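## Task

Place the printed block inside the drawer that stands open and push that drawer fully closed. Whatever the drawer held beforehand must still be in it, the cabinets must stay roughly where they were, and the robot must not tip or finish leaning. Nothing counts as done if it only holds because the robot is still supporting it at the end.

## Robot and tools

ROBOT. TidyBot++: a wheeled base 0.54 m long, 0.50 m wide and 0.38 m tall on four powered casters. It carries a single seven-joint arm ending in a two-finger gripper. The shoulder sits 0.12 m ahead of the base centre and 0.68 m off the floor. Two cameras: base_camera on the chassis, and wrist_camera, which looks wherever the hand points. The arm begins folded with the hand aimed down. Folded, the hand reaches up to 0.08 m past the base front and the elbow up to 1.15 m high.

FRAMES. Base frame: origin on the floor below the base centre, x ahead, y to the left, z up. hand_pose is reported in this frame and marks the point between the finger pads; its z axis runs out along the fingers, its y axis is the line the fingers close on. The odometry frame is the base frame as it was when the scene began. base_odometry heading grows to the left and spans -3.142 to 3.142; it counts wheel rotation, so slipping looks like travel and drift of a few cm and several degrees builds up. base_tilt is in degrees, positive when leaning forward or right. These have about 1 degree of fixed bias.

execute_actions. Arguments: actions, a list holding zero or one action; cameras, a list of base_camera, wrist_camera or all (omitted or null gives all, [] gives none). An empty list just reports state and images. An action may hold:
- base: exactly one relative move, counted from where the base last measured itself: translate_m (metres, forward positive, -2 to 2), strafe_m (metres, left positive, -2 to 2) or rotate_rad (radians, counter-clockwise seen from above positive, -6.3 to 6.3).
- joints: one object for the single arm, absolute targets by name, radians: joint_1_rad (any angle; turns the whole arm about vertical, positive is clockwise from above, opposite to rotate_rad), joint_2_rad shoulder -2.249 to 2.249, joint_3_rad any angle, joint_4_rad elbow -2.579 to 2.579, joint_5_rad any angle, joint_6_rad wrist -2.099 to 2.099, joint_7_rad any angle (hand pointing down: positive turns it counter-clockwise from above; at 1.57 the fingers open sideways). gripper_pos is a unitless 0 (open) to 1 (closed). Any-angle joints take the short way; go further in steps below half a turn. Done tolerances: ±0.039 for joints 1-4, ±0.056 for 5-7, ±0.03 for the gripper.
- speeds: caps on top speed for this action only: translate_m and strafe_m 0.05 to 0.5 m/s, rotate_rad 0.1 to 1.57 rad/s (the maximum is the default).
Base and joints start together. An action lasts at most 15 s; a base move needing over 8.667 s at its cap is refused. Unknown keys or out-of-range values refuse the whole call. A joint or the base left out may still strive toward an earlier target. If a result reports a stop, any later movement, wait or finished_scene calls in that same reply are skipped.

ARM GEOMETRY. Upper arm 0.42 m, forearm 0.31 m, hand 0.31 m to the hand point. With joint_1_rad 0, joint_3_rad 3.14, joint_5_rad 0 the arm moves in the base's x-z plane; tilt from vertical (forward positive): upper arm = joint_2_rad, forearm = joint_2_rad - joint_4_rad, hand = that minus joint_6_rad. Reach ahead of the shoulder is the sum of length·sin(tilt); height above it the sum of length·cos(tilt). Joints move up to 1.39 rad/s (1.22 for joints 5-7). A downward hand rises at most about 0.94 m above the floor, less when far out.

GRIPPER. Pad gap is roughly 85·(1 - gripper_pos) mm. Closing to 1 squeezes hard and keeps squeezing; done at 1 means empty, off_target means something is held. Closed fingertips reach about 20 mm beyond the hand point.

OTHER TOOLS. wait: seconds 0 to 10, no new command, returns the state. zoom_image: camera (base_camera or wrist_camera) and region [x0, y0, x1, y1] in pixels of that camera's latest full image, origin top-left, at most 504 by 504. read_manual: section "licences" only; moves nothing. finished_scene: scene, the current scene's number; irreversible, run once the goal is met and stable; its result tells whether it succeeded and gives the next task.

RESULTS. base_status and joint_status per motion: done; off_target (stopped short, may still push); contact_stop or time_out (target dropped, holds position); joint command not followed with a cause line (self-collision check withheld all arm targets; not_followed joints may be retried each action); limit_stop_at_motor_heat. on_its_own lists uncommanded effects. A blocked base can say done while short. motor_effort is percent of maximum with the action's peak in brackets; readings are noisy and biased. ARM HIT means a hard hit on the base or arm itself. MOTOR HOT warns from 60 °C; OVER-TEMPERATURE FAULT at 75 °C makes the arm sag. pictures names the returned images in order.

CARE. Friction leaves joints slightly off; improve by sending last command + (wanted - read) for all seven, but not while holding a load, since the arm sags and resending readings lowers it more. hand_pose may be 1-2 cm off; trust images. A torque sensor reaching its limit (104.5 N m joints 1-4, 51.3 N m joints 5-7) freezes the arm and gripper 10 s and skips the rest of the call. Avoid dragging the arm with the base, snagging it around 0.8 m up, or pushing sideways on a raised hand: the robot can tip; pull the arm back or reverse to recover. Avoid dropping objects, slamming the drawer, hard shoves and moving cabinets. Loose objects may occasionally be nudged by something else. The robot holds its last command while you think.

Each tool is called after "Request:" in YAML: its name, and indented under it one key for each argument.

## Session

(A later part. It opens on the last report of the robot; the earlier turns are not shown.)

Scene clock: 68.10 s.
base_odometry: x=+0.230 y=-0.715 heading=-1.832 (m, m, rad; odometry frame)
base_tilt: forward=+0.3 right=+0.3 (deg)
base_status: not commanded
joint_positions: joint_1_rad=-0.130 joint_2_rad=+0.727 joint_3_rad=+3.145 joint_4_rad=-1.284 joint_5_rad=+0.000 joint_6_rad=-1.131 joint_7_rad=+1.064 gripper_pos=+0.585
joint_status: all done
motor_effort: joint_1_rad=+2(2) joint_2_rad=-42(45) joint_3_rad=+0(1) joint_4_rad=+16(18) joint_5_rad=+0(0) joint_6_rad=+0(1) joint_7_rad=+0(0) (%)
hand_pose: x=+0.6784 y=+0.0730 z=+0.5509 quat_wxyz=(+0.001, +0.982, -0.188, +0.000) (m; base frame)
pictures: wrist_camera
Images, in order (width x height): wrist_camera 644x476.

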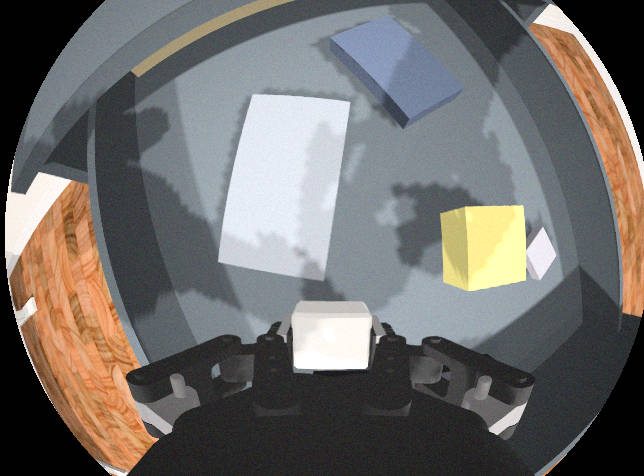

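Request:
execute_actions:
  actions:
    - {"joints": {"joint_2_rad": 0.754, "joint_4_rad": -1.32, "joint_6_rad": -1.045}}
  cameras: ["wrist_camera"]

Scene clock: 70.00 s.
base_odometry: x=+0.230 y=-0.715 heading=-1.832 (m, m, rad; odometry frame)
base_tilt: forward=+0.3 right=+0.3 (deg)
base_status: not commanded
joint_positions: joint_1_rad=-0.130 joint_2_rad=+0.744 joint_3_rad=+3.145 joint_4_rad=-1.311 joint_5_rad=+0.000 joint_6_rad=-1.070 joint_7_rad=+1.064 gripper_pos=+0.585
joint_status: all done
motor_effort: joint_1_rad=+2(2) joint_2_rad=-39(43) joint_3_rad=+1(1) joint_4_rad=+14(17) joint_5_rad=+1(0) joint_6_rad=+1(1) joint_7_rad=+0(0) (%)
hand_pose: x=+0.6823 y=+0.0735 z=+0.5337 quat_wxyz=(-0.001, +0.982, -0.188, +0.008) (m; base frame)
pictures: wrist_camera
Images, in order (width x height): wrist_camera 644x476.

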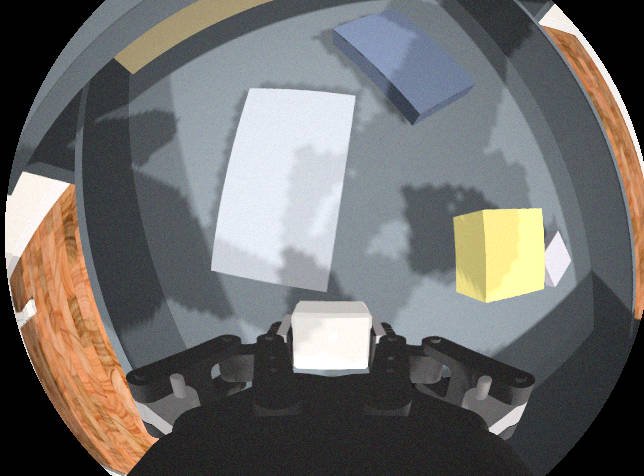

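Request:
execute_actions:
  actions:
    - {"joints": {"joint_2_rad": 0.774}}
  cameras: ["wrist_camera"]

Scene clock: 71.17 s.
base_odometry: x=+0.230 y=-0.715 heading=-1.832 (m, m, rad; odometry frame)
base_tilt: forward=+0.3 right=+0.3 (deg)
base_status: not commanded
joint_positions: joint_1_rad=-0.130 joint_2_rad=+0.744 joint_3_rad=+3.145 joint_4_rad=-1.311 joint_5_rad=+0.000 joint_6_rad=-1.070 joint_7_rad=+1.064 gripper_pos=+0.585
joint_status: all done
motor_effort: joint_1_rad=+2(1) joint_2_rad=-37(39) joint_3_rad=+0(1) joint_4_rad=+15(15) joint_5_rad=+0(0) joint_6_rad=+2(2) joint_7_rad=+0(0) (%)
hand_pose: x=+0.6824 y=+0.0735 z=+0.5336 quat_wxyz=(-0.001, +0.982, -0.188, +0.008) (m; base frame)
pictures: wrist_camera
Images, in order (width x height): wrist_camera 644x476.

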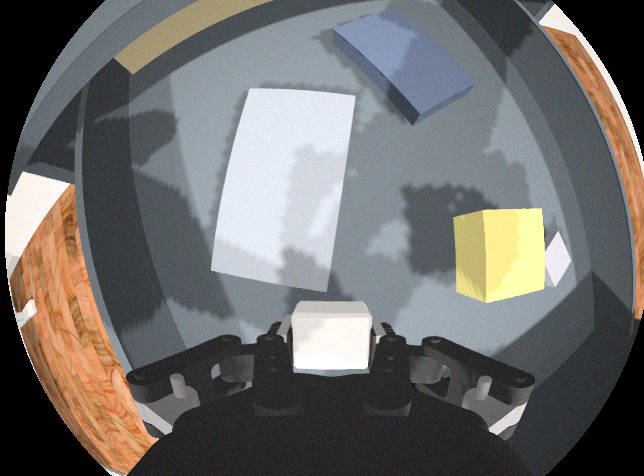

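Request:
zoom_image:
  camera: "wrist_camera"
  region: [90, 250, 560, 476]

Request:
zoom_image:
  camera: "wrist_camera"
  region: [250, 260, 420, 390]

Region (90, 250, 560, 476) of wrist_camera's 644x476 image, scaled by 1.072; it fills the top 242 rows of this view, and the rest is white.

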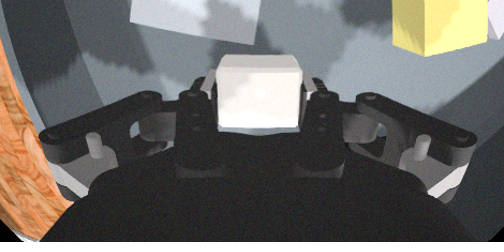

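Region (250, 260, 420, 390) of wrist_camera's 644x476 image, scaled by 2.965; it fills the top 385 rows of this view, and the rest is white.

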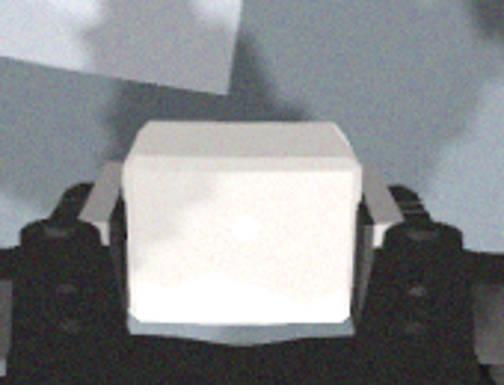

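Request:
execute_actions:
  actions:
    - {"joints": {"joint_2_rad": 0.755, "gripper_pos": 0.3}}
  cameras: ["wrist_camera"]

Scene clock: 73.40 s.
base_odometry: x=+0.230 y=-0.715 heading=-1.832 (m, m, rad; odometry frame)
base_tilt: forward=+0.3 right=+0.3 (deg)
base_status: not commanded
joint_positions: joint_1_rad=-0.130 joint_2_rad=+0.746 joint_3_rad=+3.145 joint_4_rad=-1.313 joint_5_rad=+0.000 joint_6_rad=-1.070 joint_7_rad=+1.064 gripper_pos=+0.300
joint_status: all done
motor_effort: joint_1_rad=+2(0) joint_2_rad=-42(44) joint_3_rad=+1(0) joint_4_rad=+16(17) joint_5_rad=+0(0) joint_6_rad=+1(2) joint_7_rad=+0(0) (%)
hand_pose: x=+0.6815 y=+0.0734 z=+0.5323 quat_wxyz=(-0.001, +0.982, -0.188, +0.007) (m; base frame)
pictures: wrist_camera
Images, in order (width x height): wrist_camera 644x476.

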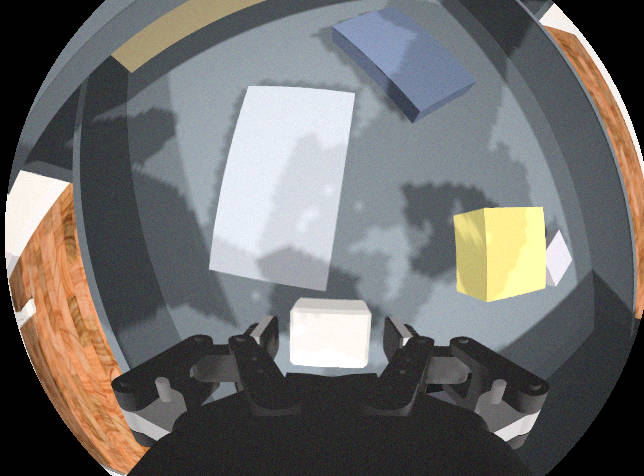

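Request:
execute_actions:
  actions:
    - {"base": {"translate_m": -0.12}, "speeds": {"translate_m": 0.15}, "joints": {"joint_2_rad": 0.04}}
  cameras: ["wrist_camera"]

Scene clock: 79.77 s.
base_odometry: x=+0.262 y=-0.599 heading=-1.832 (m, m, rad; odometry frame)
base_tilt: forward=+0.3 right=+0.3 (deg)
base_status: done
joint_positions: joint_1_rad=-0.131 joint_2_rad=+0.041 joint_3_rad=+3.145 joint_4_rad=-1.315 joint_5_rad=+0.000 joint_6_rad=-1.069 joint_7_rad=+1.064 gripper_pos=+0.300
joint_status: all done
motor_effort: joint_1_rad=+2(0) joint_2_rad=-23(46) joint_3_rad=+1(0) joint_4_rad=+21(21) joint_5_rad=+1(0) joint_6_rad=+6(6) joint_7_rad=+0(0) (%)
hand_pose: x=+0.6433 y=+0.0688 z=+0.9346 quat_wxyz=(-0.109, +0.920, -0.176, +0.333) (m; base frame)
pictures: wrist_camera
Images, in order (width x height): wrist_camera 644x476.

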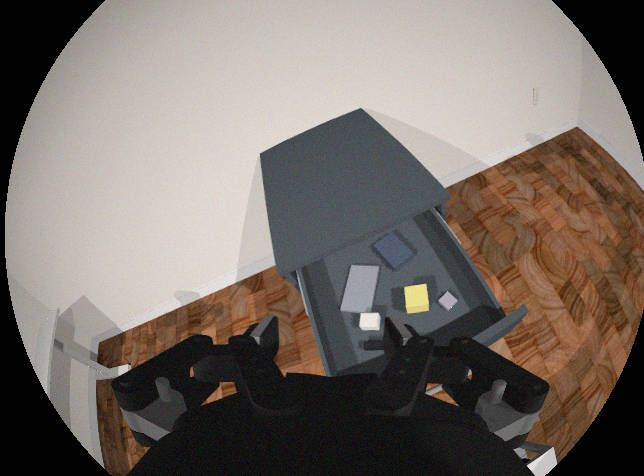

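Request:
execute_actions:
  actions:
    - {"joints": {"joint_1_rad": 0.012, "joint_4_rad": -2.42, "joint_6_rad": -0.315, "joint_7_rad": 1.60, "gripper_pos": 1.0}}

Scene clock: 82.40 s.
base_odometry: x=+0.262 y=-0.599 heading=-1.832 (m, m, rad; odometry frame)
base_tilt: forward=+0.3 right=+0.3 (deg)
base_status: not commanded
joint_positions: joint_1_rad=-0.006 joint_2_rad=+0.041 joint_3_rad=+3.145 joint_4_rad=-2.411 joint_5_rad=+0.000 joint_6_rad=-0.345 joint_7_rad=+1.565 gripper_pos=+0.999
joint_status: all done
motor_effort: joint_1_rad=+1(2) joint_2_rad=-15(23) joint_3_rad=+1(1) joint_4_rad=+14(21) joint_5_rad=+0(0) joint_6_rad=+3(7) joint_7_rad=+0(0) (%)
hand_pose: x=+0.4413 y=+0.0021 z=+0.5666 quat_wxyz=(-0.001, +0.985, -0.002, +0.171) (m; base frame)
pictures: base_camera, wrist_camera
Images, in order (width x height): base_camera 644x364, wrist_camera 644x476.

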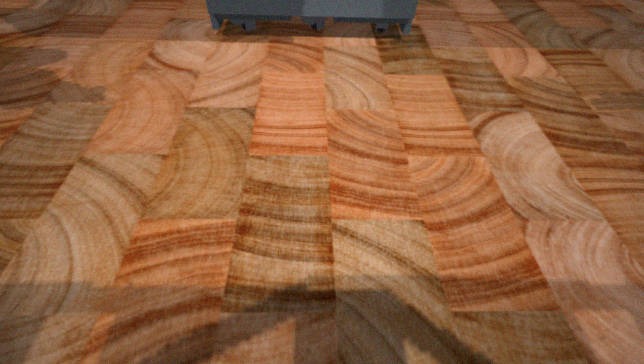

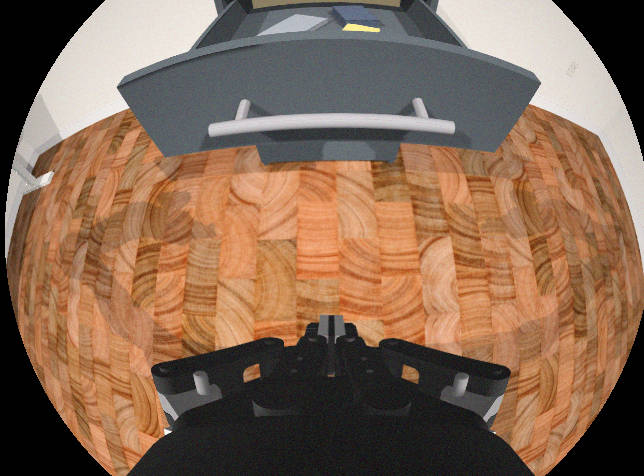

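Request:
execute_actions:
  actions:
    - {"base": {"translate_m": 0.10}, "joints": {"joint_2_rad": 0.195, "joint_6_rad": -0.147}}
  cameras: ["wrist_camera"]

Scene clock: 84.93 s.
base_odometry: x=+0.236 y=-0.695 heading=-1.832 (m, m, rad; odometry frame)
base_tilt: forward=+0.3 right=+0.3 (deg)
base_status: done
joint_positions: joint_1_rad=-0.005 joint_2_rad=+0.199 joint_3_rad=+3.145 joint_4_rad=-2.415 joint_5_rad=+0.000 joint_6_rad=-0.170 joint_7_rad=+1.565 gripper_pos=+0.999
joint_status: all done
motor_effort: joint_1_rad=+2(2) joint_2_rad=-20(21) joint_3_rad=+1(2) joint_4_rad=+12(15) joint_5_rad=-1(0) joint_6_rad=+3(4) joint_7_rad=+0(0) (%)
hand_pose: x=+0.4693 y=+0.0018 z=+0.5310 quat_wxyz=(+0.000, +0.984, -0.002, +0.178) (m; base frame)
pictures: wrist_camera
Images, in order (width x height): wrist_camera 644x476.

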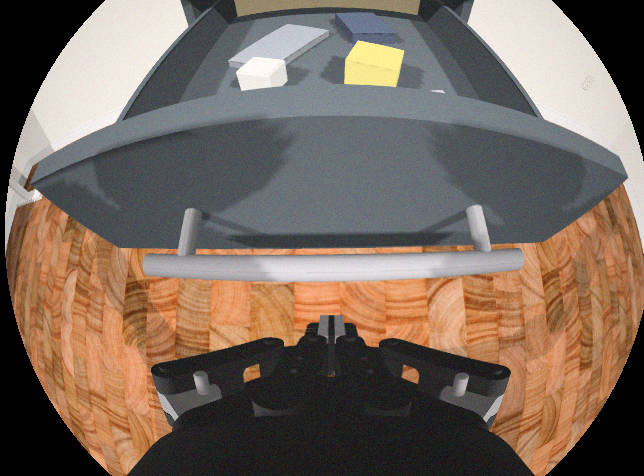

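Request:
execute_actions:
  actions:
    - {"base": {"translate_m": 0.27}, "speeds": {"translate_m": 0.1}}

Scene clock: 88.73 s.
base_odometry: x=+0.166 y=-0.956 heading=-1.832 (m, m, rad; odometry frame)
base_tilt: forward=+0.3 right=+0.3 (deg)
base_status: done
joint_positions: joint_1_rad=-0.004 joint_2_rad=+0.198 joint_3_rad=+3.145 joint_4_rad=-2.424 joint_5_rad=+0.000 joint_6_rad=-0.171 joint_7_rad=+1.565 gripper_pos=+0.999
joint_status: not commanded
motor_effort: joint_1_rad=+2(3) joint_2_rad=-18(21) joint_3_rad=+1(2) joint_4_rad=+12(16) joint_5_rad=+0(0) joint_6_rad=+3(8) joint_7_rad=+0(0) (%)
hand_pose: x=+0.4644 y=+0.0014 z=+0.5289 quat_wxyz=(+0.000, +0.985, -0.002, +0.173) (m; base frame)
pictures: base_camera, wrist_camera
Images, in order (width x height): base_camera 644x364, wrist_camera 644x476.

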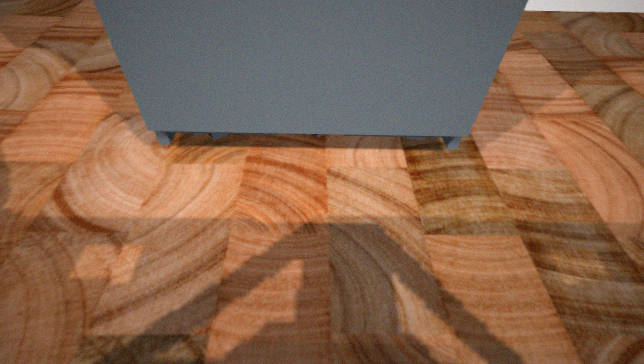

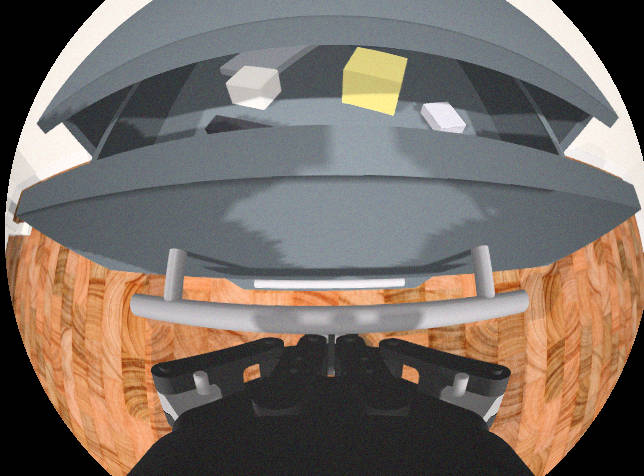

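Request:
execute_actions:
  actions:
    - {"base": {"translate_m": 0.07}, "speeds": {"translate_m": 0.05}}

Scene clock: 91.23 s.
base_odometry: x=+0.149 y=-1.024 heading=-1.831 (m, m, rad; odometry frame)
base_tilt: forward=+0.3 right=+0.3 (deg)
base_status: done
joint_positions: joint_1_rad=-0.003 joint_2_rad=+0.199 joint_3_rad=+3.145 joint_4_rad=-2.431 joint_5_rad=+0.000 joint_6_rad=-0.171 joint_7_rad=+1.565 gripper_pos=+0.999
joint_status: not commanded
motor_effort: joint_1_rad=+2(3) joint_2_rad=-19(23) joint_3_rad=+1(0) joint_4_rad=+12(19) joint_5_rad=-1(1) joint_6_rad=+4(10) joint_7_rad=+0(0) (%)
hand_pose: x=+0.4602 y=+0.0013 z=+0.5269 quat_wxyz=(+0.000, +0.986, -0.003, +0.170) (m; base frame)
pictures: base_camera, wrist_camera
Images, in order (width x height): base_camera 644x364, wrist_camera 644x476.

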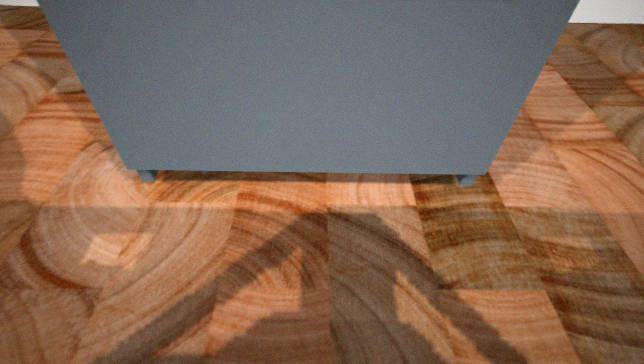

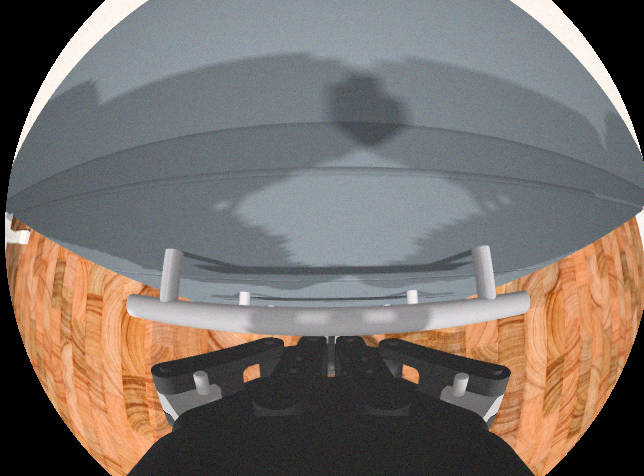

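Request:
zoom_image:
  camera: "wrist_camera"
  region: [400, 100, 644, 330]

Region (400, 100, 644, 330) of wrist_camera's 644x476 image, scaled by 2.066; it fills the top 475 rows of this view, and the rest is white.

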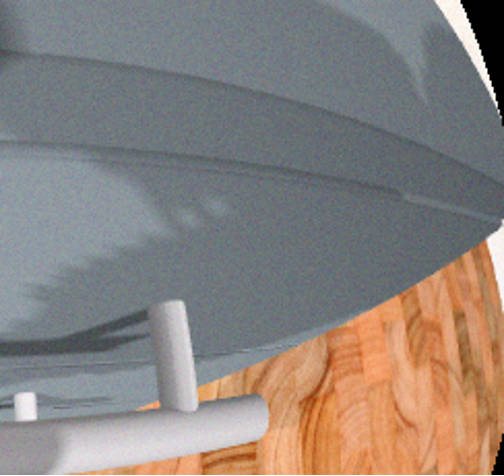

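Request:
execute_actions:
  actions:
    - {"base": {"translate_m": 0.02}, "speeds": {"translate_m": 0.05}}

Request:
zoom_image:
  camera: "wrist_camera"
  region: [400, 100, 644, 330]

Scene clock: 92.73 s.
base_odometry: x=+0.144 y=-1.043 heading=-1.831 (m, m, rad; odometry frame)
base_tilt: forward=+0.3 right=+0.3 (deg)
base_status: done
joint_positions: joint_1_rad=-0.003 joint_2_rad=+0.200 joint_3_rad=+3.145 joint_4_rad=-2.462 joint_5_rad=+0.000 joint_6_rad=-0.171 joint_7_rad=+1.569 gripper_pos=+0.999
joint_status: not commanded
motor_effort: joint_1_rad=+2(1) joint_2_rad=-21(21) joint_3_rad=+2(0) joint_4_rad=+18(21) joint_5_rad=+0(1) joint_6_rad=+9(11) joint_7_rad=-1(1) (%)
hand_pose: x=+0.4423 y=+0.0012 z=+0.5187 quat_wxyz=(+0.000, +0.988, -0.001, +0.154) (m; base frame)
pictures: base_camera, wrist_camera
Images, in order (width x height): base_camera 644x364, wrist_camera 644x476.

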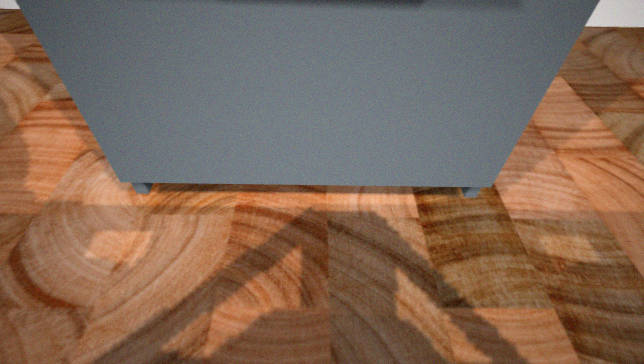

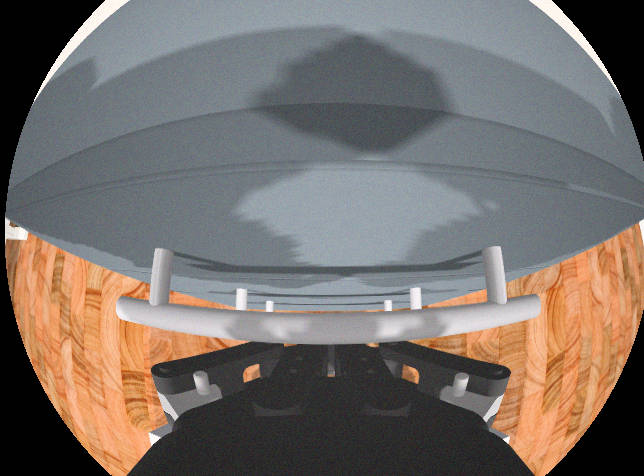

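Region (400, 100, 644, 330) of wrist_camera's 644x476 image, scaled by 2.066; it fills the top 475 rows of this view, and the rest is white.

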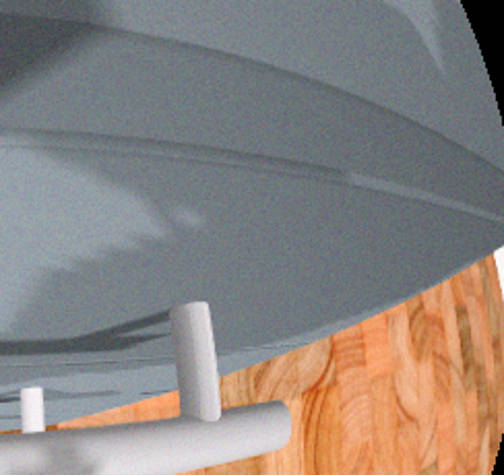

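Request:
execute_actions:
  actions:
    - {"base": {"translate_m": -0.12}}

Scene clock: 94.40 s.
base_odometry: x=+0.175 y=-0.927 heading=-1.831 (m, m, rad; odometry frame)
base_tilt: forward=+0.3 right=+0.3 (deg)
base_status: done
joint_positions: joint_1_rad=-0.002 joint_2_rad=+0.197 joint_3_rad=+3.145 joint_4_rad=-2.422 joint_5_rad=+0.000 joint_6_rad=-0.171 joint_7_rad=+1.569 gripper_pos=+0.999
joint_status: not commanded
motor_effort: joint_1_rad=+2(1) joint_2_rad=-19(22) joint_3_rad=+1(0) joint_4_rad=+12(18) joint_5_rad=+0(1) joint_6_rad=+3(9) joint_7_rad=+0(1) (%)
hand_pose: x=+0.4654 y=+0.0008 z=+0.5296 quat_wxyz=(+0.000, +0.985, -0.002, +0.175) (m; base frame)
pictures: base_camera, wrist_camera
Images, in order (width x height): base_camera 644x364, wrist_camera 644x476.

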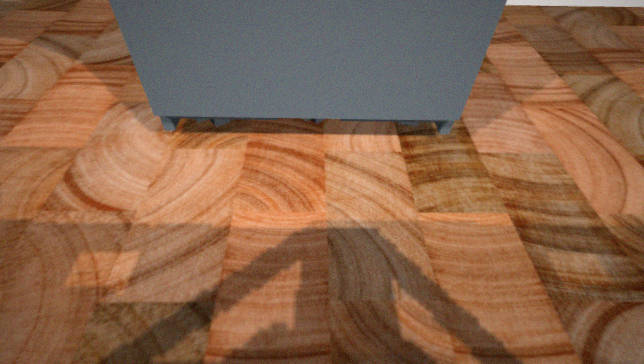

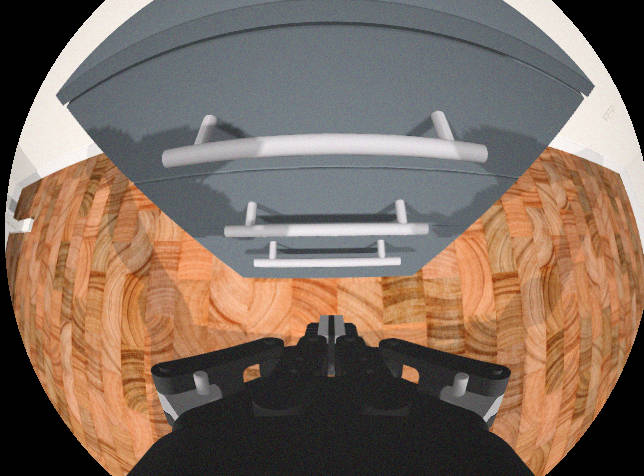

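Request:
zoom_image:
  camera: "wrist_camera"
  region: [420, 60, 620, 260]

Request:
zoom_image:
  camera: "wrist_camera"
  region: [40, 60, 240, 260]

Region (420, 60, 620, 260) of wrist_camera's 644x476 image, scaled by 2.520.

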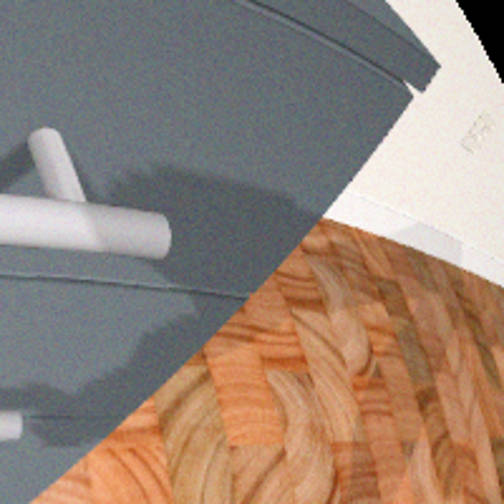

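Region (40, 60, 240, 260) of wrist_camera's 644x476 image, scaled by 2.520.

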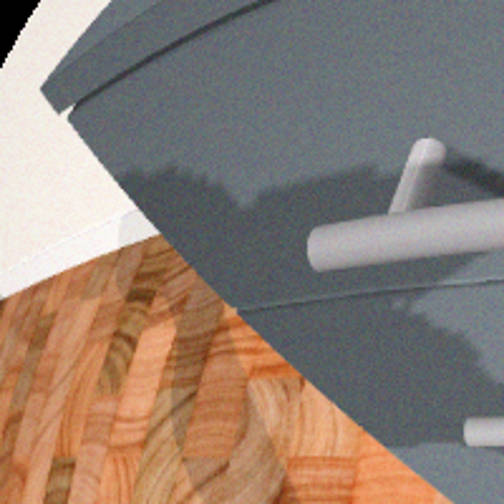

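The drawer face is flush with the lower drawers, so it's fully shut. Finishing scene 1.

Request:
finished_scene:
  scene: 1

The scene is finished: the task was done.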